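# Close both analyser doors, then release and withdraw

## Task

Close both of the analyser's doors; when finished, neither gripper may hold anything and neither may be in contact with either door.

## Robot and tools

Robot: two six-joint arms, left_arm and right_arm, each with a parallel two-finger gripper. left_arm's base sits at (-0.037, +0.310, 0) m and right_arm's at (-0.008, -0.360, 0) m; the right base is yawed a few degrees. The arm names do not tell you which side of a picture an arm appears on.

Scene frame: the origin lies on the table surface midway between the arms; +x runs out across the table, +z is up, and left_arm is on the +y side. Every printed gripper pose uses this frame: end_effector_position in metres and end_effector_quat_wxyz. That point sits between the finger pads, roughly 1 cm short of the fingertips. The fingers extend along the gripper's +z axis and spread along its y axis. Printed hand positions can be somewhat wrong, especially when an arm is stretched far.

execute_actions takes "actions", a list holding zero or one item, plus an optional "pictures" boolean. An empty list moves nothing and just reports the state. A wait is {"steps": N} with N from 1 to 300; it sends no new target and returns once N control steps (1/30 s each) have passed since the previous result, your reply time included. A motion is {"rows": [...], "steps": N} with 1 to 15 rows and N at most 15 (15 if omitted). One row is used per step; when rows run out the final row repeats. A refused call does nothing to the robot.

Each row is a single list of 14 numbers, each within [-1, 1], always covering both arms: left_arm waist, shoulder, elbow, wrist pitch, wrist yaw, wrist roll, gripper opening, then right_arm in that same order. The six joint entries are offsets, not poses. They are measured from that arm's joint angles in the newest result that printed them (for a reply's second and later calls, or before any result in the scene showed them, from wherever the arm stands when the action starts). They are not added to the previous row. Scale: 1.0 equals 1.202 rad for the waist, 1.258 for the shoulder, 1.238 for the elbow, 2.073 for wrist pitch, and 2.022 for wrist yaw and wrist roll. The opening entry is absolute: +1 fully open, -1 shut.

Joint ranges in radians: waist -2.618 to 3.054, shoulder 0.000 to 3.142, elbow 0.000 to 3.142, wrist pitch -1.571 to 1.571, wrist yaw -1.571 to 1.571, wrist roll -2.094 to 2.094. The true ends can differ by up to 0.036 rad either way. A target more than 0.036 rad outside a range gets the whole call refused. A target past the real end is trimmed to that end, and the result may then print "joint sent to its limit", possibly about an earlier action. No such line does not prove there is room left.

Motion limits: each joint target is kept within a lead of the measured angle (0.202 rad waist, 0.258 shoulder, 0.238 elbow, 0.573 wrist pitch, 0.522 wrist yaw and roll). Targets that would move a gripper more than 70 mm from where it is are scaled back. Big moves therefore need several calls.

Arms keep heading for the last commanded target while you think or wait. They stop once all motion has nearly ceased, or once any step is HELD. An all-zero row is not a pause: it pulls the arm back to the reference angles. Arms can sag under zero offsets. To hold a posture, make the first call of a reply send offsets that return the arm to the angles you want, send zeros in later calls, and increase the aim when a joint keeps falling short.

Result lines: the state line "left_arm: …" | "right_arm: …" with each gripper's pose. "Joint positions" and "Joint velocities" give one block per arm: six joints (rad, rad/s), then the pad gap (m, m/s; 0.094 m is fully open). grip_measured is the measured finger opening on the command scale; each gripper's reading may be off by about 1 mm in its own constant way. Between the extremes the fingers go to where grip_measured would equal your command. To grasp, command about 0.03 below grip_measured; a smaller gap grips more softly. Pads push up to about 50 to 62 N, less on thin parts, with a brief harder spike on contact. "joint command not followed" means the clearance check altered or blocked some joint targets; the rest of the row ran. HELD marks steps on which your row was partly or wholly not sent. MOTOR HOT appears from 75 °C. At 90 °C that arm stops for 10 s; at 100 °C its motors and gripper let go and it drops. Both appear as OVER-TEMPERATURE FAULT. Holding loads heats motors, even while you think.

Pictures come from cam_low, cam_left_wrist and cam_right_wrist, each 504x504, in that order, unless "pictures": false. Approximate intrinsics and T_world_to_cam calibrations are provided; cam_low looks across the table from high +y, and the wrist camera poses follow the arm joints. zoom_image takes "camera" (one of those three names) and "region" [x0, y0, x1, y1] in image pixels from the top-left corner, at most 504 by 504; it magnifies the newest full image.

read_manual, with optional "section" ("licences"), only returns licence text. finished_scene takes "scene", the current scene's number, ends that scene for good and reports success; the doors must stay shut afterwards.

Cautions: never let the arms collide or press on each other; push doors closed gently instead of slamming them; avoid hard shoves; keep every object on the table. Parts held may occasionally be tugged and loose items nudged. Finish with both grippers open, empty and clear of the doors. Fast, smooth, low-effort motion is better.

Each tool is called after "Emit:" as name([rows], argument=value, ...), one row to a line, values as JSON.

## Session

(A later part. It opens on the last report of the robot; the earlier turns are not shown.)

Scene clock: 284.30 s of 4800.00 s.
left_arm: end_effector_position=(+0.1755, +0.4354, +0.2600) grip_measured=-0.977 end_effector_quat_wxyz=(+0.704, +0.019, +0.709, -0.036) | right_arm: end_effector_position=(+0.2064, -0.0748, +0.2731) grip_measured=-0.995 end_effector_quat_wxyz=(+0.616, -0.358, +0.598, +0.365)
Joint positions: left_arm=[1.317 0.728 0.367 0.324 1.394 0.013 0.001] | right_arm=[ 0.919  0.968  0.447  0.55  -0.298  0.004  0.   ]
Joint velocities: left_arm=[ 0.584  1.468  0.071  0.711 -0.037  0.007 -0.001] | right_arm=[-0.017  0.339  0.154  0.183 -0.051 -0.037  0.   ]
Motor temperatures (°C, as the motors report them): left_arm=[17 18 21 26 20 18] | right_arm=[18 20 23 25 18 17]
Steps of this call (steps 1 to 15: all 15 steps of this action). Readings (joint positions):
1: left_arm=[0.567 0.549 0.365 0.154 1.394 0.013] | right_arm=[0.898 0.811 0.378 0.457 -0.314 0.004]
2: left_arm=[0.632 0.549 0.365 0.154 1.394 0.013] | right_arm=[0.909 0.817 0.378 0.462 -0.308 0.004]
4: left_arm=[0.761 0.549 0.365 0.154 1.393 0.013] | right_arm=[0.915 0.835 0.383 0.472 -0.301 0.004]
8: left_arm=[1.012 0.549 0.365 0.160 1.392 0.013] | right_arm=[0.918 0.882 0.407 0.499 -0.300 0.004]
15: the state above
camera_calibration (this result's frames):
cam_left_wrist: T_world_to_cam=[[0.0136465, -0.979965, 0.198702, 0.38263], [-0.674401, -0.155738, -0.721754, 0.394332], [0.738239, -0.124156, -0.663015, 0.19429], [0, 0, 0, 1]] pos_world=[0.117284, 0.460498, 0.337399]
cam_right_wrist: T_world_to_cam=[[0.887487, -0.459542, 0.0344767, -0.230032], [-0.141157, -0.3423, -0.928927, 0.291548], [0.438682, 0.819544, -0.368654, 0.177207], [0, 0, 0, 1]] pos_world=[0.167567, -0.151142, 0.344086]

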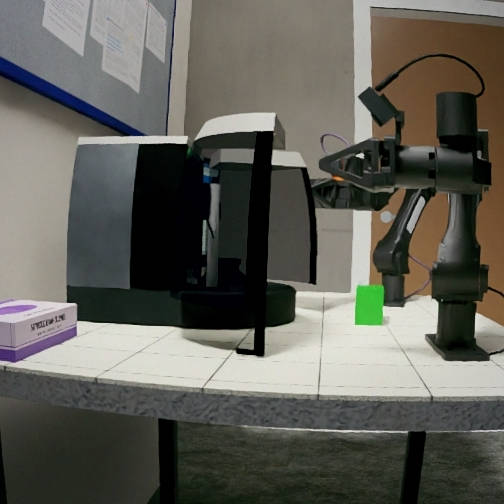

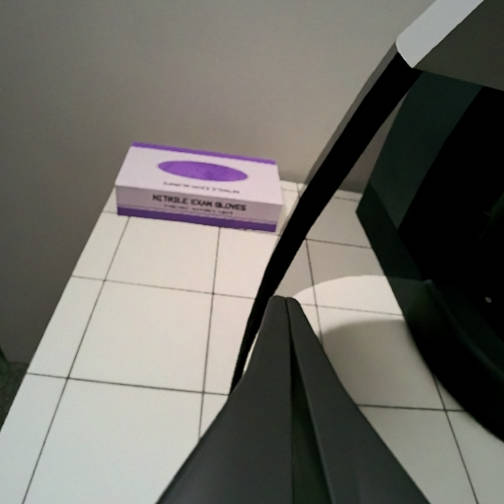

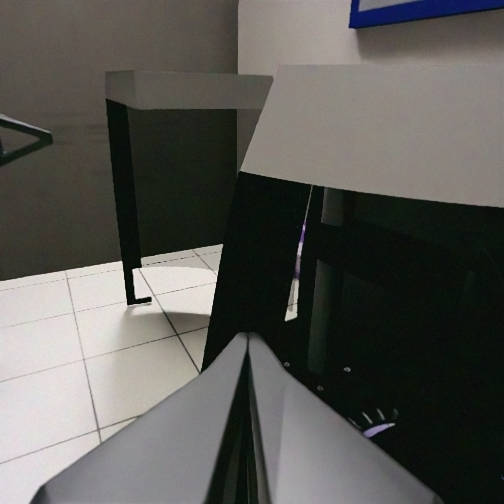

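Emit:
execute_actions([
  {"rows":[[0.027,0.089,0.035,0.07,0,0,-1,0.005,0.031,0.034,0.005,0.022,0,-1],[0.023,0.113,0.047,0.085,0,0,-1,0.005,0.031,0.034,0.005,0.027,0,-1],[0.015,0.145,0.063,0.099,0,0,-1,0.005,0.031,0.034,0.005,0.033,0,-1],[0.002,0.18,0.075,0.114,0,0,-1,0.005,0.031,0.034,0.005,0.039,0,-1],[-0.014,0.216,0.087,0.128,0,0,-1,0.005,0.031,0.034,0.005,0.045,0,-1],[-0.031,0.256,0.099,0.143,0,0,-1,0.005,0.031,0.034,0.005,0.051,0,-1],[-0.052,0.296,0.116,0.155,0,0,-1,0.005,0.031,0.034,0.005,0.057,0,-1],[-0.072,0.335,0.132,0.164,0,0,-1,0.005,0.031,0.034,0.005,0.063,0,-1],[-0.093,0.375,0.156,0.172,0,0,-1,0.005,0.031,0.034,0.005,0.069,0,-1],[-0.114,0.415,0.184,0.177,0,0,-1,0.005,0.031,0.034,0.005,0.075,0,-1],[-0.135,0.451,0.216,0.181,0,0,-1,0.005,0.031,0.034,0.005,0.08,0,-1],[-0.156,0.486,0.249,0.181,0,0,-1,0.005,0.031,0.034,0.005,0.085,0,-1],[-0.176,0.518,0.277,0.181,0,0,-1,0.005,0.031,0.034,0.005,0.09,0,-1],[-0.197,0.546,0.301,0.181,0,0,-1,0.005,0.031,0.034,0.005,0.094,0,-1],[-0.218,0.57,0.321,0.181,0,0,-1,0.005,0.031,0.034,0.005,0.098,0,-1]],"steps":15},
], pictures=false)

Emit:
execute_actions([
  {"rows":[[-0.055,0.06,0.055,0.01,0,0,-1,0.005,0.012,0.025,0.003,0.03,0,-1],[-0.07,0.065,0.058,0.01,0,0,-1,0.005,0.017,0.027,0.005,0.03,0,-1],[-0.084,0.07,0.06,0.01,0,0,-1,0.005,0.022,0.029,0.007,0.03,0,-1],[-0.097,0.07,0.06,0.01,0,0,-1,0.005,0.027,0.031,0.009,0.03,0,-1],[-0.109,0.07,0.06,0.01,0,0,-1,0.005,0.032,0.033,0.011,0.03,0,-1],[-0.12,0.07,0.06,0.01,0,0,-1,0.005,0.037,0.035,0.013,0.03,0,-1],[-0.13,0.07,0.06,0.01,0,0,-1,0.005,0.042,0.037,0.015,0.03,0,-1],[-0.139,0.07,0.06,0.01,0,0,-1,0.005,0.047,0.039,0.017,0.03,0,-1],[-0.147,0.07,0.06,0.01,0,0,-1,0.005,0.052,0.041,0.019,0.03,0,-1],[-0.155,0.07,0.06,0.01,0,0,-1,0.005,0.057,0.043,0.021,0.03,0,-1],[-0.163,0.07,0.06,0.01,0,0,-1,0.005,0.062,0.045,0.023,0.03,0,-1],[-0.171,0.07,0.06,0.01,0,0,-1,0.005,0.067,0.047,0.025,0.03,0,-1],[-0.179,0.07,0.06,0.01,0,0,-1,0.005,0.072,0.049,0.027,0.03,0,-1],[-0.187,0.07,0.06,0.01,0,0,-1,0.005,0.077,0.051,0.029,0.03,0,-1],[-0.195,0.07,0.06,0.01,0,0,-1,0.005,0.082,0.053,0.03,0.03,0,-1]],"steps":15},
])

Scene clock: 335.77 s of 4800.00 s.
left_arm: end_effector_position=(+0.2528, +0.4997, +0.2613) grip_measured=-0.977 end_effector_quat_wxyz=(+0.695, +0.091, +0.704, -0.111) | right_arm: end_effector_position=(+0.2267, -0.0827, +0.2751) grip_measured=-0.995 end_effector_quat_wxyz=(+0.639, -0.320, +0.616, +0.330)
Joint positions: left_arm=[1.107 1.387 0.686 0.657 1.392 0.013 0.001] | right_arm=[ 0.923  0.991  0.456  0.57  -0.175  0.004  0.   ]
Joint velocities: left_arm=[-0.696  1.043  0.974  0.198  0.007 -0.081  0.002] | right_arm=[-0.002 -0.002  0.002  0.007  0.3   -0.037  0.   ]
Motor temperatures (°C, as the motors report them): left_arm=[17 18 22 26 20 18] | right_arm=[18 20 25 27 18 17]
Steps of this call (steps 1 to 30: the robot went on to your last target; steps 31 to 90: nothing new was sent; then 47.97 s passed at rest; steps 91 to 105: all 15 steps of this action). Readings (joint positions):
91: left_arm=[1.347 0.831 0.370 0.428 1.388 0.013] | right_arm=[0.919 0.991 0.456 0.570 -0.293 0.004]
92: left_arm=[1.347 0.835 0.372 0.437 1.389 0.013] | right_arm=[0.919 0.991 0.456 0.570 -0.292 0.004]
94: left_arm=[1.342 0.875 0.397 0.470 1.392 0.013] | right_arm=[0.920 0.991 0.456 0.570 -0.288 0.004]
98: left_arm=[1.278 1.050 0.475 0.569 1.392 0.013] | right_arm=[0.923 0.991 0.456 0.570 -0.255 0.004]
105: the state above

Scene clock: 336.27 s of 4800.00 s.
left_arm: end_effector_position=(+0.2978, +0.4495, +0.2535) grip_measured=-0.977 end_effector_quat_wxyz=(+0.676, +0.155, +0.694, -0.191) | right_arm: end_effector_position=(+0.2407, -0.0773, +0.2765) grip_measured=-0.995 end_effector_quat_wxyz=(+0.648, -0.308, +0.619, +0.321)
Joint positions: left_arm=[0.896 1.475 0.735 0.67  1.39  0.013 0.001] | right_arm=[ 0.923  1.064  0.484  0.625 -0.141  0.004  0.   ]
Joint velocities: left_arm=[-0.256 -0.002  0.002 -0.066 -0.037  0.037 -0.   ] | right_arm=[-0.017  0.159  0.066  0.081 -0.081  0.022 -0.001]
Motor temperatures (°C, as the motors report them): left_arm=[17 18 22 26 20 18] | right_arm=[18 20 25 27 18 17]
Steps of this call (steps 1 to 15: all 15 steps of this action). Readings (joint positions):
1: left_arm=[1.084 1.419 0.713 0.663 1.391 0.013] | right_arm=[0.923 0.991 0.456 0.572 -0.167 0.004]
2: left_arm=[1.063 1.441 0.728 0.668 1.390 0.013] | right_arm=[0.923 0.991 0.456 0.573 -0.163 0.004]
4: left_arm=[1.026 1.466 0.735 0.669 1.390 0.013] | right_arm=[0.923 0.993 0.456 0.580 -0.154 0.004]
8: left_arm=[0.966 1.475 0.735 0.669 1.390 0.013] | right_arm=[0.923 1.018 0.462 0.598 -0.145 0.004]
15: the state above
camera_calibration (this result's frames):
cam_left_wrist: T_world_to_cam=[[-0.379389, -0.896505, 0.228787, 0.467965], [-0.694249, 0.112374, -0.710908, 0.356883], [0.611623, -0.428545, -0.665031, 0.276527], [0, 0, 0, 1]] pos_world=[0.256176, 0.497933, 0.330546]
cam_right_wrist: T_world_to_cam=[[0.806641, -0.590137, 0.032708, -0.251876], [-0.183594, -0.302782, -0.935209, 0.313763], [0.561805, 0.748373, -0.352582, 0.125875], [0, 0, 0, 1]] pos_world=[0.190061, -0.14784, 0.346054]

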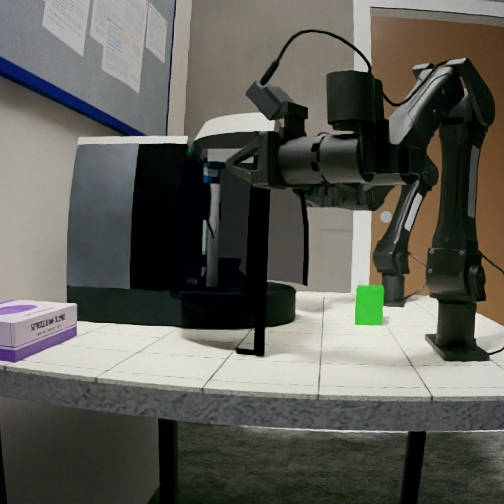

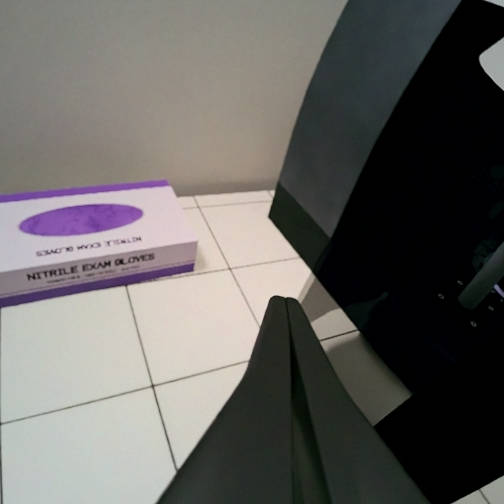

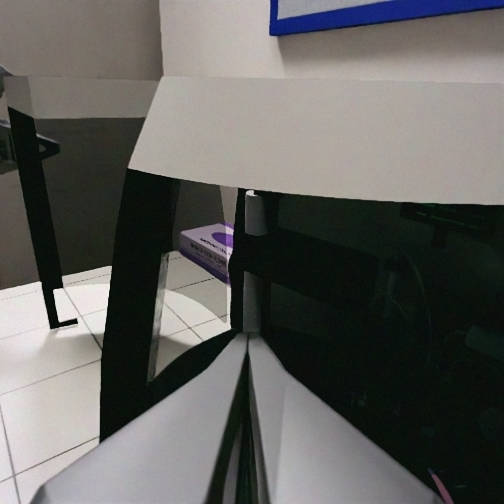

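Emit:
execute_actions([
  {"rows":[[-0.023,0,0.02,0,0,0,-1,0.004,0.026,0.03,0.004,0.013,0,-1],[-0.028,0,0.02,0,0,0,-1,0.004,0.029,0.031,0.004,0.013,0,-1],[-0.034,0,0.02,0,0,0,-1,0.004,0.032,0.032,0.004,0.013,0,-1],[-0.04,0,0.02,0,0,0,-1,0.004,0.035,0.033,0.004,0.013,0,-1],[-0.046,0,0.02,0,0,0,-1,0.004,0.038,0.034,0.004,0.013,0,-1],[-0.052,0,0.02,0,0,0,-1,0.004,0.041,0.035,0.005,0.013,0,-1],[-0.058,0,0.02,0,0,0,-1,0.004,0.044,0.036,0.005,0.013,0,-1],[-0.064,0,0.02,0,0,0,-1,0.004,0.047,0.037,0.005,0.013,0,-1],[-0.07,0,0.02,0,0,0,-1,0.004,0.05,0.039,0.005,0.013,0,-1],[-0.077,0,0.02,0,0,0,-1,0.004,0.053,0.04,0.006,0.013,0,-1],[-0.084,0,0.02,0,0,0,-1,0.004,0.056,0.041,0.006,0.013,0,-1],[-0.091,0,0.015,0,0,0,-1,0.004,0.059,0.043,0.006,0.013,0,-1],[-0.098,0,0.01,0,0,0,-1,0.004,0.062,0.044,0.007,0.013,0,-1],[-0.105,-0.005,0,0,0,0,-1,0.004,0.065,0.045,0.007,0.013,0,-1],[-0.112,-0.01,-0.01,0,0,0,-1,0.004,0.068,0.047,0.007,0.013,0,-1]],"steps":15},
], pictures=false)

Emit:
execute_actions([
  {"rows":[[-0.022,-0.018,-0.018,0.002,0,0,-1,0.004,0.02,0.029,0.002,0.012,0,-1],[-0.024,-0.026,-0.026,0.003,0,0,-1,0.004,0.023,0.03,0.002,0.012,0,-1],[-0.026,-0.035,-0.034,0.004,0,0,-1,0.004,0.026,0.031,0.003,0.012,0,-1],[-0.028,-0.044,-0.042,0.005,0,0,-1,0.004,0.029,0.032,0.003,0.012,0,-1],[-0.03,-0.053,-0.05,0.006,0,0,-1,0.004,0.032,0.033,0.004,0.012,0,-1],[-0.032,-0.062,-0.058,0.007,0,0,-1,0.004,0.034,0.034,0.004,0.012,0,-1],[-0.034,-0.071,-0.066,0.008,0,0,-1,0.004,0.036,0.035,0.005,0.012,0,-1],[-0.035,-0.08,-0.074,0.009,0,0,-1,0.004,0.038,0.036,0.005,0.012,0,-1],[-0.036,-0.089,-0.082,0.01,0,0,-1,0.004,0.04,0.037,0.006,0.012,0,-1],[-0.037,-0.098,-0.09,0.011,0,0,-1,0.004,0.042,0.038,0.006,0.012,0,-1],[-0.038,-0.107,-0.097,0.012,0,0,-1,0.004,0.044,0.039,0.007,0.012,0,-1],[-0.039,-0.116,-0.104,0.013,0,0,-1,0.004,0.046,0.04,0.007,0.012,0,-1],[-0.04,-0.125,-0.111,0.014,0,0,-1,0.004,0.048,0.041,0.008,0.012,0,-1],[-0.04,-0.134,-0.118,0.015,0,0,-1,0.004,0.05,0.042,0.008,0.012,0,-1],[-0.04,-0.143,-0.125,0.015,0,0,-1,0.004,0.052,0.043,0.008,0.012,0,-1]],"steps":15},
])

Scene clock: 365.47 s of 4800.00 s.
left_arm: end_effector_position=(+0.3113, +0.4110, +0.2535) grip_measured=-0.977 end_effector_quat_wxyz=(+0.664, +0.194, +0.685, -0.229) | right_arm: end_effector_position=(+0.2488, -0.0700, +0.2714) grip_measured=-0.995 end_effector_quat_wxyz=(+0.644, -0.309, +0.624, +0.318)
Joint positions: left_arm=[0.784 1.475 0.735 0.67  1.39  0.013 0.001] | right_arm=[ 0.923  1.124  0.506  0.649 -0.138  0.004  0.   ]
Joint velocities: left_arm=[-0.266 -0.002 -0.022 -0.007  0.022  0.007 -0.   ] | right_arm=[-0.002  0.076  0.066 -0.037 -0.022 -0.051 -0.001]
Motor temperatures (°C, as the motors report them): left_arm=[17 18 22 26 20 18] | right_arm=[18 20 25 28 18 17]
Steps of this call (steps 1 to 30: the robot went on to your last target; steps 31 to 90: nothing new was sent; then 25.70 s passed at rest; steps 91 to 105: all 15 steps of this action). Readings (joint positions):
91: left_arm=[0.877 1.475 0.735 0.670 1.390 0.013] | right_arm=[0.923 1.076 0.489 0.634 -0.139 0.004]
92: left_arm=[0.877 1.475 0.735 0.670 1.390 0.013] | right_arm=[0.923 1.076 0.489 0.634 -0.139 0.004]
94: left_arm=[0.870 1.475 0.735 0.670 1.390 0.013] | right_arm=[0.923 1.077 0.489 0.635 -0.139 0.004]
98: left_arm=[0.840 1.475 0.735 0.670 1.390 0.013] | right_arm=[0.923 1.094 0.489 0.647 -0.138 0.004]
105: the state above

Scene clock: 365.97 s of 4800.00 s.
left_arm: end_effector_position=(+0.2906, +0.3762, +0.2545) grip_measured=-0.978 end_effector_quat_wxyz=(+0.667, +0.214, +0.676, -0.227) | right_arm: end_effector_position=(+0.2542, -0.0647, +0.2712) grip_measured=-0.995 end_effector_quat_wxyz=(+0.644, -0.308, +0.623, +0.318)
Joint positions: left_arm=[0.747 1.335 0.612 0.688 1.381 0.013 0.001] | right_arm=[ 0.923  1.164  0.524  0.673 -0.138  0.004  0.   ]
Joint velocities: left_arm=[-0.037 -0.33  -0.252  0.051  0.051 -0.037 -0.001] | right_arm=[-0.007  0.056  0.032  0.081 -0.095 -0.022  0.   ]
Motor temperatures (°C, as the motors report them): left_arm=[17 18 22 26 20 18] | right_arm=[18 20 25 28 18 17]
Steps of this call (steps 1 to 15: all 15 steps of this action). Readings (joint positions):
1: left_arm=[0.775 1.475 0.735 0.670 1.390 0.013] | right_arm=[0.923 1.127 0.508 0.651 -0.138 0.004]
2: left_arm=[0.770 1.474 0.734 0.671 1.387 0.013] | right_arm=[0.923 1.129 0.509 0.652 -0.138 0.004]
4: left_arm=[0.764 1.462 0.720 0.672 1.383 0.013] | right_arm=[0.923 1.134 0.510 0.657 -0.138 0.004]
8: left_arm=[0.757 1.416 0.677 0.676 1.382 0.013] | right_arm=[0.923 1.147 0.516 0.664 -0.138 0.004]
15: the state above
camera_calibration (this result's frames):
cam_left_wrist: T_world_to_cam=[[-0.506381, -0.839643, 0.196414, 0.423038], [-0.653917, 0.22543, -0.7222, 0.309482], [0.562113, -0.494147, -0.66321, 0.288805], [0, 0, 0, 1]] pos_world=[0.254253, 0.428146, 0.331956]
cam_right_wrist: T_world_to_cam=[[0.805099, -0.592341, 0.0307947, -0.254384], [-0.192197, -0.309643, -0.931226, 0.315746], [0.561139, 0.74381, -0.363139, 0.109726], [0, 0, 0, 1]] pos_world=[0.203918, -0.134529, 0.34171]

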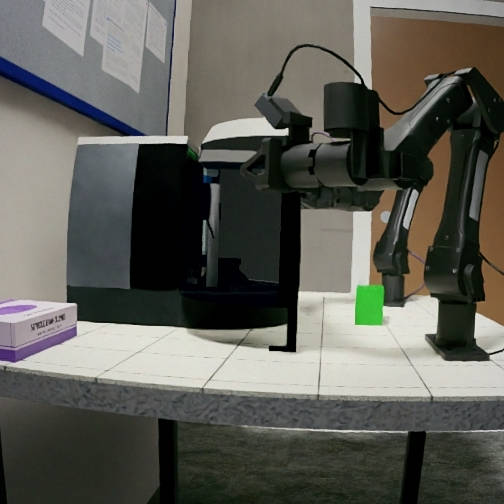

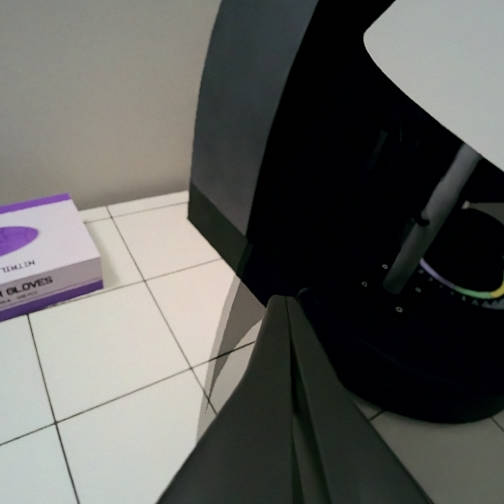

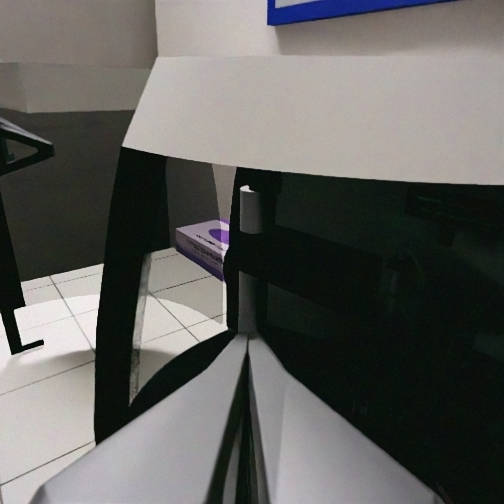

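Emit:
execute_actions([
  {"rows":[[-0.01,-0.04,-0.032,0,0.005,0,-1,0.004,0.022,0.03,0,0.012,0,-1],[-0.01,-0.051,-0.038,-0.004,0.005,0,-1,0.004,0.025,0.031,0,0.012,0,-1],[-0.01,-0.064,-0.045,-0.008,0.005,0,-1,0.004,0.028,0.033,0,0.012,0,-1],[-0.01,-0.078,-0.052,-0.012,0.005,0,-1,0.004,0.03,0.034,0,0.012,0,-1],[-0.01,-0.092,-0.059,-0.017,0.005,0,-1,0.004,0.033,0.036,0,0.012,0,-1],[-0.01,-0.107,-0.066,-0.022,0.005,0,-1,0.004,0.035,0.037,0.001,0.012,0,-1],[-0.01,-0.122,-0.073,-0.027,0.005,0,-1,0.004,0.038,0.039,0.001,0.012,0,-1],[-0.01,-0.137,-0.08,-0.032,0.005,0,-1,0.004,0.04,0.04,0.002,0.012,0,-1],[-0.01,-0.152,-0.087,-0.038,0.005,0,-1,0.004,0.043,0.042,0.002,0.012,0,-1],[-0.01,-0.167,-0.093,-0.044,0.005,0,-1,0.004,0.045,0.043,0.003,0.012,0,-1],[-0.01,-0.182,-0.099,-0.05,0.005,0,-1,0.004,0.048,0.045,0.003,0.012,0,-1],[-0.01,-0.197,-0.105,-0.056,0.005,0,-1,0.004,0.05,0.046,0.004,0.012,0,-1],[-0.01,-0.212,-0.111,-0.062,0.005,0,-1,0.004,0.053,0.048,0.004,0.012,0,-1],[-0.01,-0.227,-0.117,-0.068,0.005,0,-1,0.004,0.055,0.049,0.005,0.012,0,-1],[-0.01,-0.242,-0.123,-0.074,0.005,0,-1,0.004,0.058,0.051,0.005,0.012,0,-1]],"steps":15},
], pictures=false)

Emit:
execute_actions([
  {"rows":[[-0.008,-0.055,-0.025,-0.03,0.005,0,-1,0.004,0.021,0.029,0,0.012,0,-1],[-0.008,-0.069,-0.03,-0.036,0.005,0,-1,0.004,0.023,0.03,0,0.012,0,-1],[-0.008,-0.083,-0.035,-0.042,0.005,0,-1,0.004,0.025,0.031,0,0.012,0,-1],[-0.008,-0.097,-0.04,-0.048,0.005,0,-1,0.004,0.027,0.032,0,0.012,0,-1],[-0.008,-0.111,-0.045,-0.054,0.005,0,-1,0.004,0.029,0.034,0,0.012,0,-1],[-0.008,-0.125,-0.05,-0.06,0.005,0,-1,0.004,0.031,0.035,0,0.012,0,-1],[-0.008,-0.139,-0.055,-0.066,0.005,0,-1,0.004,0.033,0.036,0,0.012,0,-1],[-0.008,-0.153,-0.06,-0.072,0.005,0,-1,0.004,0.035,0.037,0,0.012,0,-1],[-0.008,-0.167,-0.065,-0.078,0.005,0,-1,0.004,0.037,0.039,0,0.012,0,-1],[-0.008,-0.181,-0.07,-0.083,0.005,0,-1,0.004,0.039,0.04,0,0.012,0,-1],[-0.008,-0.195,-0.075,-0.088,0.005,0,-1,0.004,0.041,0.041,0,0.012,0,-1],[-0.008,-0.209,-0.079,-0.092,0.005,0,-1,0.004,0.043,0.042,0,0.012,0,-1],[-0.008,-0.222,-0.083,-0.096,0.005,0,-1,0.004,0.045,0.044,0,0.012,0,-1],[-0.008,-0.235,-0.087,-0.099,0.005,0,-1,0.004,0.047,0.045,0,0.012,0,-1],[-0.008,-0.246,-0.09,-0.102,0.005,0,-1,0.004,0.049,0.046,0,0.012,0,-1]],"steps":15},
])

Scene clock: 397.00 s of 4800.00 s.
left_arm: end_effector_position=(+0.2550, +0.3426, +0.2658) grip_measured=-0.978 end_effector_quat_wxyz=(+0.675, +0.229, +0.668, -0.213) | right_arm: end_effector_position=(+0.2536, -0.0600, +0.2750) grip_measured=-0.995 end_effector_quat_wxyz=(+0.647, -0.312, +0.614, +0.326)
Joint positions: left_arm=[0.745 1.082 0.489 0.604 1.378 0.013 0.001] | right_arm=[ 0.925  1.183  0.532  0.703 -0.155  0.004  0.   ]
Joint velocities: left_arm=[-0.017 -0.549 -0.222 -0.344 -0.007  0.007 -0.001] | right_arm=[ 0.046  0.076  0.105  0.022 -0.11   0.037 -0.001]
Motor temperatures (°C, as the motors report them): left_arm=[17 18 21 26 20 18] | right_arm=[18 20 25 28 18 17]
Steps of this call (steps 1 to 30: the robot went on to your last target; steps 31 to 90: nothing new was sent; then 27.53 s passed at rest; steps 91 to 105: all 15 steps of this action). Readings (joint positions):
91: left_arm=[0.745 1.313 0.597 0.693 1.381 0.013] | right_arm=[0.923 1.165 0.525 0.675 -0.138 0.004]
92: left_arm=[0.745 1.309 0.594 0.693 1.380 0.013] | right_arm=[0.923 1.165 0.525 0.675 -0.138 0.004]
94: left_arm=[0.745 1.290 0.580 0.691 1.378 0.013] | right_arm=[0.923 1.166 0.525 0.675 -0.138 0.004]
98: left_arm=[0.745 1.218 0.543 0.669 1.378 0.013] | right_arm=[0.923 1.171 0.525 0.685 -0.141 0.004]
105: the state above

Scene clock: 397.50 s of 4800.00 s.
left_arm: end_effector_position=(+0.2218, +0.3121, +0.2703) grip_measured=-0.978 end_effector_quat_wxyz=(+0.679, +0.236, +0.664, -0.206) | right_arm: end_effector_position=(+0.2524, -0.0570, +0.2781) grip_measured=-0.995 end_effector_quat_wxyz=(+0.651, -0.315, +0.605, +0.333)
Joint positions: left_arm=[0.745 0.818 0.4   0.451 1.378 0.013 0.001] | right_arm=[ 0.927  1.196  0.533  0.732 -0.168  0.004  0.   ]
Joint velocities: left_arm=[ 0.007 -0.462 -0.129 -0.315  0.037 -0.007 -0.   ] | right_arm=[-0.017  0.017 -0.007  0.022 -0.081 -0.022  0.   ]
Motor temperatures (°C, as the motors report them): left_arm=[17 18 21 26 20 18] | right_arm=[18 20 25 28 18 17]
Steps of this call (steps 1 to 15: all 15 steps of this action). Readings (joint positions):
1: left_arm=[0.745 1.064 0.482 0.595 1.378 0.013] | right_arm=[0.926 1.184 0.533 0.707 -0.158 0.004]
2: left_arm=[0.745 1.046 0.476 0.586 1.378 0.013] | right_arm=[0.927 1.184 0.533 0.710 -0.158 0.004]
4: left_arm=[0.745 1.010 0.465 0.568 1.378 0.013] | right_arm=[0.927 1.184 0.533 0.710 -0.158 0.004]
8: left_arm=[0.745 0.939 0.442 0.526 1.378 0.013] | right_arm=[0.927 1.187 0.533 0.715 -0.160 0.004]
15: the state above
camera_calibration (this result's frames):
cam_left_wrist: T_world_to_cam=[[-0.514696, -0.847305, 0.131002, 0.353191], [-0.616697, 0.259719, -0.743123, 0.277061], [0.595628, -0.463271, -0.656207, 0.287304], [0, 0, 0, 1]] pos_world=[0.181523, 0.360402, 0.348153]
cam_right_wrist: T_world_to_cam=[[0.823593, -0.565876, 0.0384529, -0.253842], [-0.156984, -0.292577, -0.943268, 0.319588], [0.545023, 0.770832, -0.329798, 0.103885], [0, 0, 0, 1]] pos_world=[0.202613, -0.130217, 0.345479]

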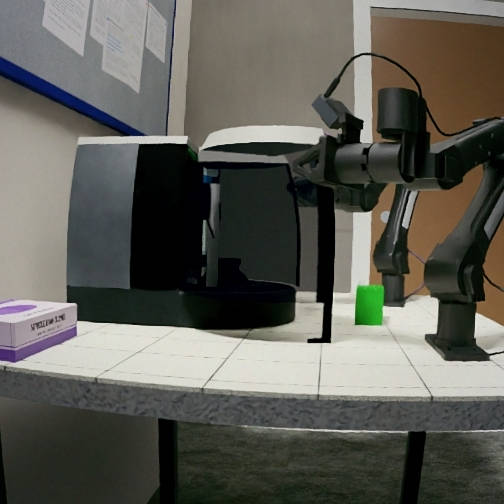

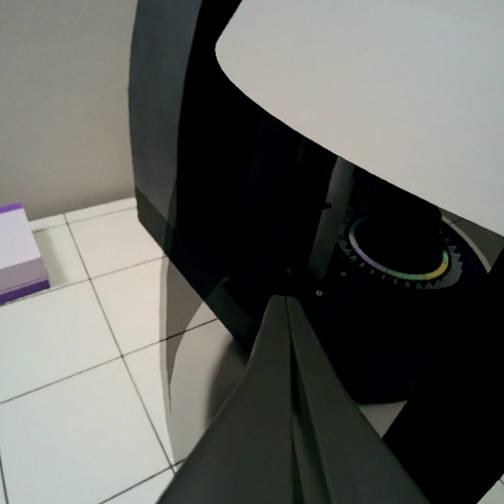

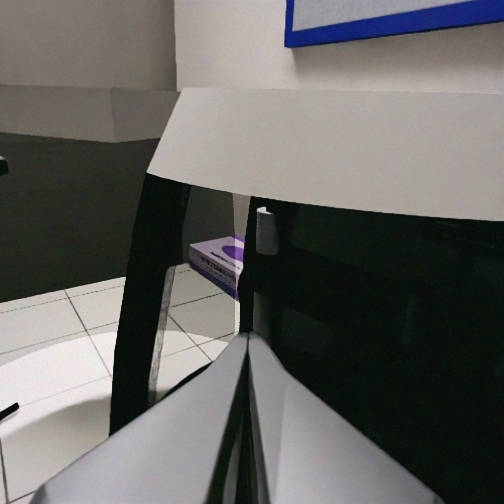

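Emit:
execute_actions([
  {"rows":[[-0.018,-0.04,-0.02,-0.032,-0.012,0,-1,0,-0.015,0,-0.03,0.01,0,-1],[-0.032,-0.047,-0.021,-0.037,-0.025,0,-1,0,-0.03,0,-0.045,0.012,0,-1],[-0.05,-0.055,-0.022,-0.042,-0.038,0,-1,0,-0.048,0,-0.06,0.014,0,-1],[-0.07,-0.063,-0.023,-0.047,-0.051,0,-1,0,-0.068,0,-0.075,0.016,0,-1],[-0.092,-0.071,-0.024,-0.052,-0.064,0,-1,0,-0.088,0,-0.09,0.018,0,-1],[-0.114,-0.079,-0.025,-0.056,-0.077,0,-1,0,-0.108,0,-0.105,0.02,0,-1],[-0.137,-0.087,-0.026,-0.06,-0.09,0,-1,0,-0.128,0,-0.12,0.022,0,-1],[-0.16,-0.095,-0.027,-0.064,-0.103,0,-1,0,-0.148,0,-0.135,0.024,0,-1],[-0.183,-0.103,-0.028,-0.068,-0.116,0,-1,0,-0.168,0.005,-0.152,0.026,0,-1],[-0.206,-0.111,-0.029,-0.072,-0.129,0,-1,0,-0.188,0.01,-0.17,0.028,0,-1],[-0.229,-0.119,-0.03,-0.076,-0.142,0,-1,0,-0.207,0.018,-0.19,0.03,0,-1],[-0.252,-0.127,-0.031,-0.079,-0.155,0,-1,0,-0.225,0.028,-0.21,0.032,0,-1],[-0.275,-0.135,-0.032,-0.082,-0.168,0,-1,0,-0.243,0.04,-0.232,0.034,0,-1],[-0.298,-0.143,-0.032,-0.085,-0.181,0,-1,0,-0.26,0.055,-0.255,0.036,0,-1],[-0.32,-0.15,-0.032,-0.087,-0.194,0,-1,0,-0.277,0.072,-0.28,0.038,0,-1]],"steps":15},
], pictures=false)

Emit:
execute_actions([
  {"rows":[[-0.065,-0.018,0,-0.015,-0.055,0,-1,0,-0.055,0.07,-0.09,0.01,0,-1],[-0.086,-0.018,0,-0.015,-0.068,0,-1,0,-0.07,0.095,-0.113,0.013,0,-1],[-0.107,-0.018,0,-0.015,-0.081,0,-1,0,-0.085,0.12,-0.136,0.016,0,-1],[-0.128,-0.018,0,-0.015,-0.094,0,-1,0,-0.1,0.146,-0.159,0.019,0,-1],[-0.149,-0.018,0,-0.015,-0.107,0,-1,0,-0.115,0.172,-0.182,0.022,0,-1],[-0.169,-0.018,0,-0.015,-0.12,0,-1,0,-0.13,0.198,-0.205,0.025,0,-1],[-0.189,-0.018,0,-0.015,-0.132,0,-1,0,-0.145,0.224,-0.228,0.028,0,-1],[-0.209,-0.018,0,-0.015,-0.144,0,-1,0,-0.159,0.25,-0.25,0.031,0,-1],[-0.229,-0.018,0,-0.015,-0.156,0,-1,0,-0.173,0.275,-0.272,0.034,0,-1],[-0.248,-0.018,0,-0.015,-0.168,0,-1,0,-0.186,0.3,-0.292,0.037,0,-1],[-0.267,-0.018,0,-0.015,-0.18,0,-1,0,-0.198,0.323,-0.31,0.04,0,-1],[-0.286,-0.018,0,-0.015,-0.191,0,-1,0,-0.209,0.345,-0.326,0.043,0,-1],[-0.305,-0.018,0,-0.015,-0.202,0,-1,0,-0.219,0.365,-0.34,0.046,0,-1],[-0.323,-0.018,0,-0.015,-0.212,0,-1,0,-0.228,0.382,-0.352,0.048,0,-1],[-0.34,-0.018,0,-0.015,-0.222,0,-1,0,-0.235,0.395,-0.36,0.05,0,-1]],"steps":15},
])

Scene clock: 429.97 s of 4800.00 s.
left_arm: end_effector_position=(+0.2232, +0.2521, +0.2738) grip_measured=-0.978 end_effector_quat_wxyz=(+0.675, +0.249, +0.656, -0.226) | right_arm: end_effector_position=(+0.2277, -0.0936, +0.2964) grip_measured=-0.995 end_effector_quat_wxyz=(+0.633, -0.308, +0.639, +0.309)
Joint positions: left_arm=[0.414 0.664 0.376 0.319 1.098 0.013 0.001] | right_arm=[ 0.927  0.909  0.554  0.347 -0.119  0.004  0.   ]
Joint velocities: left_arm=[-0.813 -0.276 -0.037 -0.256 -0.784 -0.022  0.001] | right_arm=[-0.007 -0.549  0.383 -1.37   0.051  0.007  0.   ]
Motor temperatures (°C, as the motors report them): left_arm=[17 18 21 25 20 18] | right_arm=[18 20 26 27 18 17]
Steps of this call (steps 1 to 30: the robot went on to your last target; steps 31 to 90: nothing new was sent; then 28.97 s passed at rest; steps 91 to 105: all 15 steps of this action). Readings (joint positions):
91: left_arm=[0.743 0.789 0.394 0.415 1.376 0.013] | right_arm=[0.927 1.197 0.533 0.739 -0.173 0.004]
92: left_arm=[0.736 0.788 0.394 0.412 1.367 0.013] | right_arm=[0.927 1.192 0.533 0.729 -0.173 0.004]
94: left_arm=[0.708 0.777 0.394 0.399 1.337 0.013] | right_arm=[0.927 1.171 0.533 0.689 -0.164 0.004]
98: left_arm=[0.609 0.736 0.392 0.372 1.261 0.013] | right_arm=[0.927 1.084 0.533 0.581 -0.147 0.004]
105: the state above

Scene clock: 430.47 s of 4800.00 s.
left_arm: end_effector_position=(+0.2314, +0.2023, +0.2748) grip_measured=-0.978 end_effector_quat_wxyz=(+0.674, +0.252, +0.653, -0.236) | right_arm: end_effector_position=(+0.1744, -0.1638, +0.4422) grip_measured=-0.995 end_effector_quat_wxyz=(+0.680, -0.272, +0.611, +0.301)
Joint positions: left_arm=[0.05  0.655 0.375 0.307 0.752 0.013 0.001] | right_arm=[ 0.927  0.65   0.986 -0.23  -0.051  0.004  0.   ]
Joint velocities: left_arm=[-0.657 -0.002 -0.002 -0.095 -0.769  0.007 -0.   ] | right_arm=[-0.002 -0.393  0.657 -0.886  0.095  0.022  0.   ]
Motor temperatures (°C, as the motors report them): left_arm=[17 18 21 25 20 18] | right_arm=[18 20 26 27 18 17]
Steps of this call (steps 1 to 15: all 15 steps of this action). Readings (joint positions):
1: left_arm=[0.388 0.657 0.375 0.315 1.077 0.013] | right_arm=[0.927 0.891 0.569 0.308 -0.117 0.004]
2: left_arm=[0.362 0.655 0.375 0.314 1.057 0.013] | right_arm=[0.927 0.876 0.588 0.272 -0.115 0.004]
4: left_arm=[0.311 0.655 0.375 0.312 1.013 0.013] | right_arm=[0.927 0.846 0.640 0.191 -0.108 0.004]
8: left_arm=[0.212 0.655 0.375 0.310 0.917 0.013] | right_arm=[0.927 0.774 0.772 0.025 -0.089 0.004]
15: the state above
camera_calibration (this result's frames):
cam_left_wrist: T_world_to_cam=[[-0.571603, -0.807292, 0.146794, 0.265256], [-0.597051, 0.286493, -0.749301, 0.306589], [0.56285, -0.515946, -0.645755, 0.249074], [0, 0, 0, 1]] pos_world=[0.194479, 0.254812, 0.35163]
cam_right_wrist: T_world_to_cam=[[0.751883, -0.658474, 0.0329048, -0.25662], [-0.170265, -0.24215, -0.955182, 0.446797], [0.636931, 0.712583, -0.294184, 0.241552], [0, 0, 0, 1]] pos_world=[0.11517, -0.232911, 0.506278]

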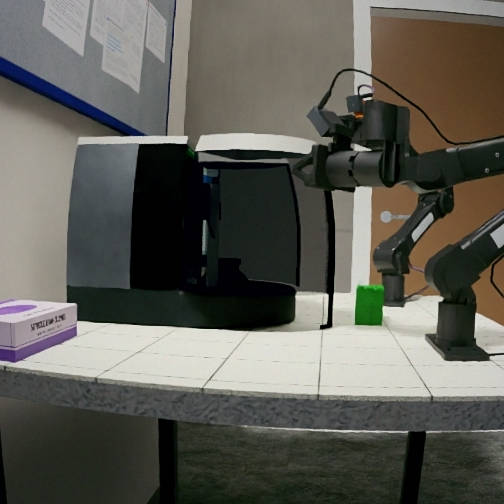

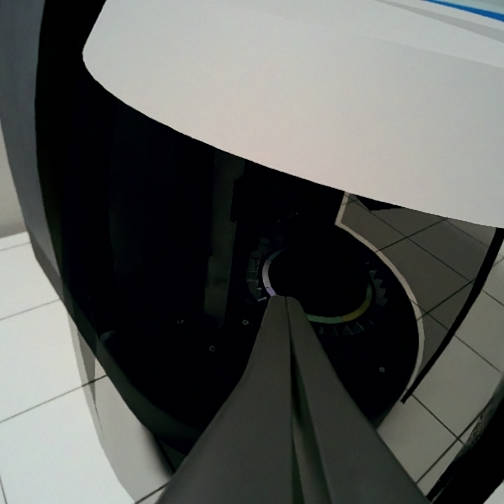

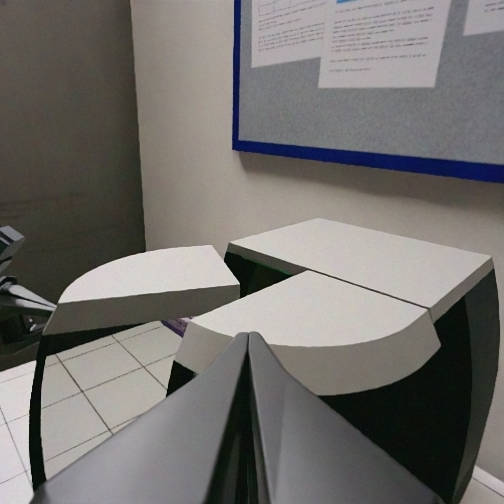

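Emit:
execute_actions([
  {"rows":[[-0.045,0,0,-0.009,-0.062,0,-1,0,-0.029,0.046,-0.082,0.016,0,-1],[-0.058,0,0,-0.009,-0.075,0,-1,0,-0.029,0.046,-0.082,0.016,0,-1],[-0.075,0,0,-0.009,-0.088,0,-1,0,-0.029,0.046,-0.082,0.016,0,-1],[-0.095,0,0,-0.009,-0.102,0,-1,0,-0.029,0.046,-0.082,0.016,0,-1],[-0.117,0,0,-0.009,-0.116,0,-1,0,-0.029,0.046,-0.082,0.016,0,-1],[-0.14,0,0,-0.009,-0.13,0,-1,0,-0.029,0.046,-0.082,0.016,0,-1],[-0.163,0,0,-0.009,-0.144,0,-1,0,-0.029,0.046,-0.082,0.016,0,-1],[-0.186,0,0,-0.009,-0.158,0,-1,0,-0.029,0.046,-0.082,0.016,0,-1],[-0.209,0,0,-0.009,-0.171,0,-1,0,-0.029,0.046,-0.082,0.016,0,-1],[-0.232,0,0,-0.009,-0.184,0,-1,0,-0.029,0.046,-0.082,0.016,0,-1],[-0.255,0,0,-0.009,-0.197,0,-1,0,-0.029,0.046,-0.082,0.016,0,-1],[-0.278,0,0,-0.009,-0.209,0,-1,0,-0.029,0.046,-0.082,0.016,0,-1],[-0.3,0,0,-0.009,-0.22,0,-1,0,-0.029,0.046,-0.082,0.016,0,-1],[-0.321,0.005,0,-0.005,-0.23,0,-1,0,-0.029,0.046,-0.082,0.016,0,-1],[-0.341,0.01,0,0,-0.239,0,-1,0,-0.029,0.046,-0.082,0.016,0,-1]],"steps":15},
], pictures=false)

Emit:
execute_actions([
  {"rows":[[-0.05,0.016,0.004,0.008,-0.052,0,-1,0,0,0,0,0,0,-1],[-0.06,0.024,0.005,0.012,-0.056,0,-1,0,0,0,0,0,0,-1],[-0.068,0.032,0.006,0.016,-0.06,0,-1,0,0,0,0,0,0,-1],[-0.075,0.04,0.007,0.02,-0.063,0,-1,0,0,0,0,0,0,-1],[-0.08,0.048,0.008,0.024,-0.065,0,-1,0,0,0,0,0,0,-1],[-0.084,0.056,0.009,0.028,-0.065,0,-1,0,0,0,0,0,0,-1],[-0.087,0.064,0.01,0.032,-0.065,0,-1,0,0,0,0,0,0,-1],[-0.087,0.072,0.011,0.036,-0.065,0,-1,0,0,0,0,0,0,-1],[-0.087,0.08,0.012,0.04,-0.065,0,-1,0,0,0,0,0,0,-1],[-0.087,0.088,0.013,0.044,-0.065,0,-1,0,0,0,0,0,0,-1],[-0.087,0.096,0.014,0.048,-0.065,0,-1,0,0,0,0,0,0,-1],[-0.087,0.103,0.016,0.052,-0.065,0,-1,0,0,0,0,0,0,-1],[-0.087,0.11,0.018,0.055,-0.065,0,-1,0,0,0,0,0,0,-1],[-0.087,0.117,0.02,0.058,-0.065,0,-1,0,0,0,0,0,0,-1],[-0.087,0.123,0.022,0.06,-0.065,0,-1,0,0,0,0,0,0,-1]],"steps":15},
], pictures=false)

Emit:
execute_actions([
  {"rows":[[-0.004,0.022,0.02,0.01,-0.01,0,-1,0,0,0,0,0,0,-1],[-0.004,0.026,0.022,0.011,-0.01,0,-1,0,0,0,0,0,0,-1],[-0.004,0.03,0.024,0.012,-0.01,0,-1,0,0,0,0,0,0,-1],[-0.004,0.034,0.026,0.013,-0.01,0,-1,0,0,0,0,0,0,-1],[-0.004,0.038,0.028,0.014,-0.01,0,-1,0,0,0,0,0,0,-1],[-0.004,0.042,0.03,0.015,-0.01,0,-1,0,0,0,0,0,0,-1],[-0.004,0.045,0.032,0.016,-0.01,0,-1,0,0,0,0,0,0,-1],[-0.004,0.048,0.034,0.017,-0.01,0,-1,0,0,0,0,0,0,-1],[-0.004,0.051,0.036,0.018,-0.01,0,-1,0,0,0,0,0,0,-1],[-0.004,0.054,0.038,0.019,-0.01,0,-1,0,0,0,0,0,0,-1],[-0.004,0.057,0.04,0.02,-0.01,0,-1,0,0,0,0,0,0,-1],[-0.004,0.06,0.041,0.021,-0.01,0,-1,0,0,0,0,0,0,-1],[-0.004,0.063,0.042,0.022,-0.01,0,-1,0,0,0,0,0,0,-1],[-0.004,0.066,0.043,0.023,-0.01,0,-1,0,0,0,0,0,0,-1],[-0.004,0.069,0.044,0.024,-0.01,0,-1,0,0,0,0,0,0,-1]],"steps":15},
])

Scene clock: 464.47 s of 4800.00 s.
left_arm: end_effector_position=(+0.2281, +0.1582, +0.2752) grip_measured=-0.978 end_effector_quat_wxyz=(+0.677, +0.240, +0.656, -0.231) | right_arm: end_effector_position=(+0.1668, -0.1769, +0.4327) grip_measured=-0.995 end_effector_quat_wxyz=(+0.660, -0.274, +0.639, +0.285)
Joint positions: left_arm=[-0.31   0.655  0.375  0.305  0.369  0.013  0.001] | right_arm=[ 0.927  0.617  1.028 -0.377 -0.03   0.004  0.   ]
Joint velocities: left_arm=[-0.75   0.002 -0.002 -0.066 -0.637 -0.125 -0.   ] | right_arm=[-0.007 -0.002 -0.007  0.022 -0.037  0.066 -0.   ]
Motor temperatures (°C, as the motors report them): left_arm=[17 18 22 27 20 18] | right_arm=[18 20 25 28 18 17]
Steps of this call (steps 1 to 30: the robot went on to your last target; steps 31 to 90: nothing new was sent; then 30.50 s passed at rest; steps 91 to 105: all 15 steps of this action). Readings (joint positions):
91: left_arm=[0.011 0.655 0.375 0.305 0.657 0.013] | right_arm=[0.927 0.617 1.028 -0.376 -0.030 0.004]
92: left_arm=[0.006 0.655 0.375 0.305 0.649 0.013] | right_arm=[0.927 0.617 1.028 -0.376 -0.030 0.004]
94: left_arm=[-0.021 0.655 0.375 0.305 0.620 0.013] | right_arm=[0.927 0.617 1.028 -0.377 -0.030 0.004]
98: left_arm=[-0.118 0.655 0.375 0.305 0.534 0.013] | right_arm=[0.927 0.617 1.028 -0.377 -0.030 0.004]
105: the state above

Scene clock: 464.97 s of 4800.00 s.
left_arm: end_effector_position=(+0.2430, +0.1405, +0.2592) grip_measured=-0.978 end_effector_quat_wxyz=(+0.665, +0.236, +0.672, -0.226) | right_arm: end_effector_position=(+0.1668, -0.1769, +0.4327) grip_measured=-0.995 end_effector_quat_wxyz=(+0.660, -0.274, +0.639, +0.285)
Joint positions: left_arm=[-0.407  0.786  0.375  0.397  0.256  0.013  0.001] | right_arm=[ 0.927  0.617  1.028 -0.377 -0.03   0.004  0.   ]
Joint velocities: left_arm=[-0.007  0.242  0.002  0.198 -0.081  0.022 -0.001] | right_arm=[ 0.012 -0.007 -0.002 -0.022 -0.022  0.022  0.001]
Motor temperatures (°C, as the motors report them): left_arm=[17 18 22 27 20 18] | right_arm=[18 20 25 28 18 17]
Steps of this call (steps 1 to 15: all 15 steps of this action). Readings (joint positions):
1: left_arm=[-0.333 0.657 0.375 0.306 0.351 0.013] | right_arm=[0.927 0.617 1.028 -0.377 -0.030 0.004]
2: left_arm=[-0.351 0.660 0.375 0.310 0.335 0.013] | right_arm=[0.927 0.617 1.028 -0.377 -0.030 0.004]
4: left_arm=[-0.377 0.675 0.375 0.323 0.308 0.013] | right_arm=[0.927 0.617 1.028 -0.377 -0.030 0.004]
8: left_arm=[-0.404 0.717 0.375 0.349 0.275 0.013] | right_arm=[0.927 0.617 1.028 -0.377 -0.030 0.004]
15: the state above

Scene clock: 465.47 s of 4800.00 s.
left_arm: end_effector_position=(+0.2539, +0.1370, +0.2556) grip_measured=-0.978 end_effector_quat_wxyz=(+0.660, +0.234, +0.678, -0.223) | right_arm: end_effector_position=(+0.1668, -0.1769, +0.4327) grip_measured=-0.995 end_effector_quat_wxyz=(+0.660, -0.274, +0.639, +0.285)
Joint positions: left_arm=[-0.407  0.856  0.397  0.428  0.249  0.013  0.001] | right_arm=[ 0.927  0.617  1.028 -0.377 -0.03   0.004  0.   ]
Joint velocities: left_arm=[ 0.012  0.09   0.046  0.037 -0.037  0.007 -0.002] | right_arm=[ 0.002 -0.002  0.002  0.022 -0.007 -0.139  0.002]
Motor temperatures (°C, as the motors report them): left_arm=[17 18 22 27 20 18] | right_arm=[18 20 25 28 18 17]
Steps of this call (steps 1 to 15: all 15 steps of this action). Readings (joint positions):
1: left_arm=[-0.407 0.794 0.375 0.402 0.255 0.013] | right_arm=[0.927 0.617 1.028 -0.377 -0.030 0.004]
2: left_arm=[-0.407 0.799 0.375 0.404 0.254 0.013] | right_arm=[0.927 0.617 1.028 -0.377 -0.030 0.004]
4: left_arm=[-0.407 0.810 0.375 0.409 0.252 0.013] | right_arm=[0.927 0.617 1.028 -0.377 -0.030 0.004]
8: left_arm=[-0.407 0.828 0.377 0.418 0.251 0.013] | right_arm=[0.927 0.617 1.028 -0.377 -0.030 0.004]
15: the state above
camera_calibration (this result's frames):
cam_left_wrist: T_world_to_cam=[[-0.52582, -0.833838, 0.168012, 0.214843], [-0.649818, 0.266333, -0.711901, 0.330919], [0.548863, -0.483509, -0.681886, 0.198677], [0, 0, 0, 1]] pos_world=[0.21896, 0.187072, 0.33496]
cam_right_wrist: T_world_to_cam=[[0.739007, -0.673148, 0.0272027, -0.257165], [-0.22544, -0.285143, -0.931596, 0.42465], [0.634859, 0.682323, -0.362477, 0.277426], [0, 0, 0, 1]] pos_world=[0.109653, -0.241318, 0.503158]

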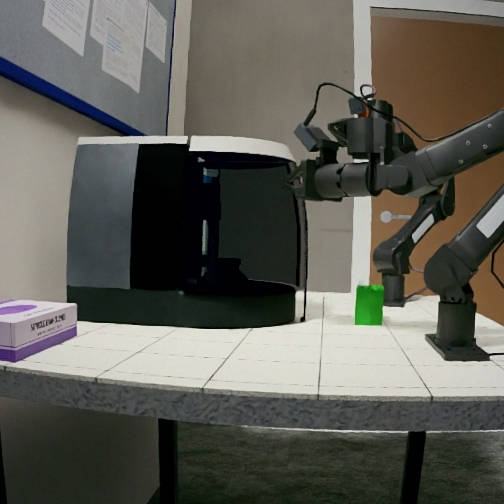

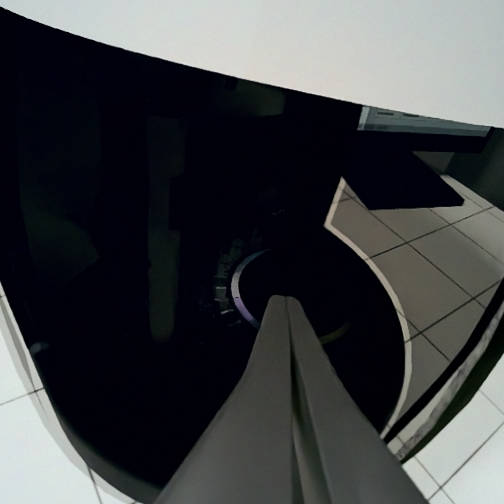

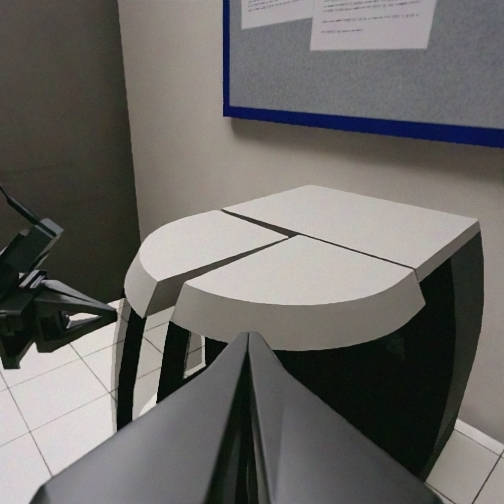

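Emit:
execute_actions([
  {"rows":[[-0.004,0.017,0.028,0.011,-0.006,0,-1,0,0,0,0,0,0,-1],[-0.004,0.021,0.03,0.013,-0.006,0,-1,0,0,0,0,0,0,-1],[-0.004,0.025,0.032,0.015,-0.006,0,-1,0,0,0,0,0,0,-1],[-0.004,0.029,0.034,0.017,-0.006,0,-1,0,0,0,0,0,0,-1],[-0.004,0.033,0.036,0.019,-0.006,0,-1,0,0,0,0,0,0,-1],[-0.004,0.037,0.038,0.021,-0.006,0,-1,0,0,0,0,0,0,-1],[-0.004,0.041,0.04,0.023,-0.006,0,-1,0,0,0,0,0,0,-1],[-0.004,0.045,0.042,0.025,-0.006,0,-1,0,0,0,0,0,0,-1],[-0.004,0.049,0.044,0.027,-0.006,0,-1,0,0,0,0,0,0,-1],[-0.004,0.053,0.046,0.029,-0.006,0,-1,0,0,0,0,0,0,-1],[-0.004,0.057,0.048,0.03,-0.006,0,-1,0,0,0,0,0,0,-1],[-0.004,0.061,0.05,0.031,-0.006,0,-1,0,0,0,0,0,0,-1],[-0.004,0.065,0.052,0.032,-0.006,0,-1,0,0,0,0,0,0,-1],[-0.004,0.069,0.054,0.033,-0.006,0,-1,0,0,0,0,0,0,-1],[-0.004,0.073,0.056,0.034,-0.006,0,-1,0,0,0,0,0,0,-1]],"steps":15},
], pictures=false)

Emit:
execute_actions([
  {"steps":10},
])

Scene clock: 478.93 s of 4800.00 s.
left_arm: end_effector_position=(+0.2656, +0.1322, +0.2605) grip_measured=-0.978 end_effector_quat_wxyz=(+0.663, +0.233, +0.675, -0.223) | right_arm: end_effector_position=(+0.1668, -0.1769, +0.4327) grip_measured=-0.995 end_effector_quat_wxyz=(+0.660, -0.274, +0.639, +0.285)
Joint positions: left_arm=[-0.407  0.929  0.43   0.478  0.248  0.013  0.001] | right_arm=[ 0.927  0.617  1.028 -0.377 -0.03   0.004  0.   ]
Joint velocities: left_arm=[ 0.012  0.159  0.061  0.095  0.051  0.007 -0.   ] | right_arm=[-0.007  0.002 -0.007 -0.022 -0.007  0.095  0.   ]
Motor temperatures (°C, as the motors report them): left_arm=[17 18 22 28 20 18] | right_arm=[18 20 24 28 18 17]
Steps of this call (steps 1 to 15: the robot went on to your last target; steps 16 to 90: nothing new was sent; then 9.97 s passed at rest; steps 91 to 105: all 15 steps of this action). Readings (joint positions):
91: left_arm=[-0.407 0.863 0.399 0.436 0.248 0.013] | right_arm=[0.927 0.617 1.028 -0.377 -0.030 0.004]
92: left_arm=[-0.407 0.864 0.399 0.437 0.248 0.013] | right_arm=[0.927 0.617 1.028 -0.377 -0.030 0.004]
94: left_arm=[-0.407 0.871 0.400 0.444 0.248 0.013] | right_arm=[0.927 0.617 1.028 -0.377 -0.030 0.004]
98: left_arm=[-0.407 0.894 0.412 0.455 0.248 0.013] | right_arm=[0.927 0.617 1.028 -0.377 -0.030 0.004]
105: the state above

Scene clock: 479.27 s of 4800.00 s.
left_arm: end_effector_position=(+0.2673, +0.1315, +0.2613) grip_measured=-0.978 end_effector_quat_wxyz=(+0.664, +0.233, +0.674, -0.223) | right_arm: end_effector_position=(+0.1668, -0.1769, +0.4327) grip_measured=-0.995 end_effector_quat_wxyz=(+0.660, -0.274, +0.639, +0.285)
Joint positions: left_arm=[-0.407  0.939  0.434  0.486  0.248  0.013  0.001] | right_arm=[ 0.927  0.617  1.028 -0.377 -0.03   0.004  0.   ]
Joint velocities: left_arm=[-0.007  0.017 -0.002  0.022 -0.037 -0.007  0.   ] | right_arm=[-0.002 -0.012  0.002 -0.051  0.007 -0.066 -0.002]
Motor temperatures (°C, as the motors report them): left_arm=[17 18 22 28 20 18] | right_arm=[18 20 24 28 18 17]
Steps of this call (steps 1 to 10: the robot went on to your last target). Readings (joint positions):
1: left_arm=[-0.407 0.933 0.432 0.480 0.248 0.013] | right_arm=[0.927 0.617 1.028 -0.377 -0.030 0.004]
2: left_arm=[-0.407 0.936 0.434 0.482 0.248 0.013] | right_arm=[0.927 0.617 1.028 -0.377 -0.030 0.004]
4: left_arm=[-0.407 0.938 0.434 0.484 0.248 0.013] | right_arm=[0.927 0.617 1.028 -0.377 -0.030 0.004]
8: left_arm=[-0.407 0.939 0.434 0.486 0.248 0.013] | right_arm=[0.927 0.617 1.028 -0.377 -0.030 0.004]
10: the state above
camera_calibration (this result's frames):
cam_left_wrist: T_world_to_cam=[[-0.526479, -0.83381, 0.166073, 0.217016], [-0.641936, 0.261787, -0.720684, 0.345925], [0.557438, -0.486033, -0.673079, 0.188245], [0, 0, 0, 1]] pos_world=[0.231382, 0.181884, 0.339966]
cam_right_wrist: T_world_to_cam=[[0.739007, -0.673148, 0.0272027, -0.257165], [-0.22544, -0.285143, -0.931596, 0.42465], [0.634859, 0.682323, -0.362477, 0.277426], [0, 0, 0, 1]] pos_world=[0.109653, -0.241318, 0.503158]

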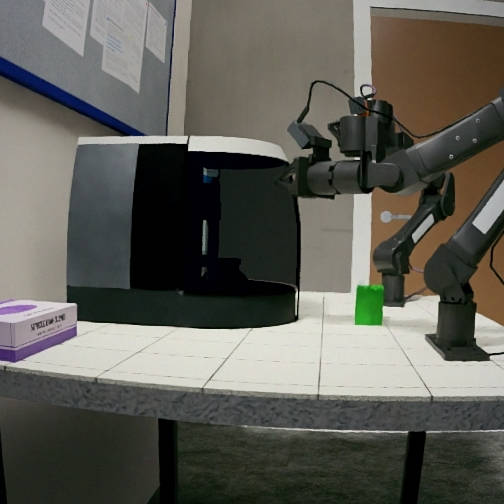

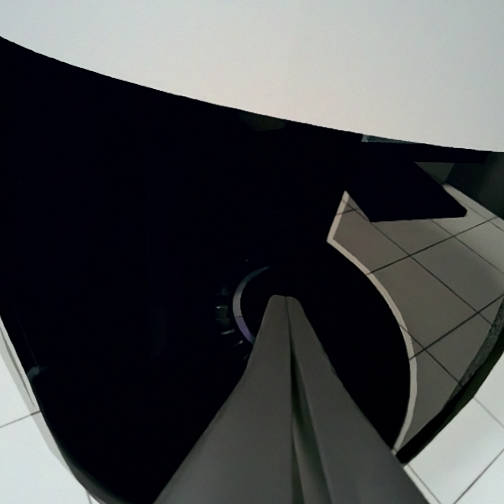

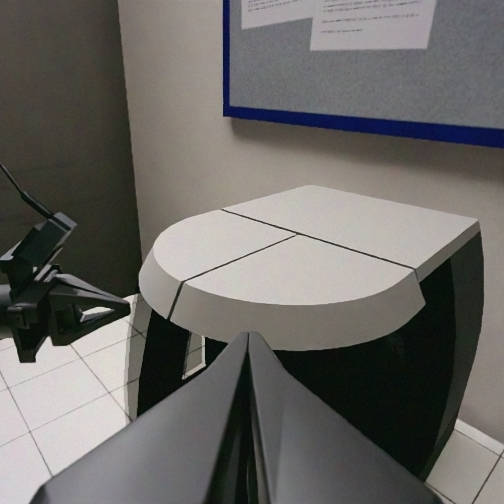

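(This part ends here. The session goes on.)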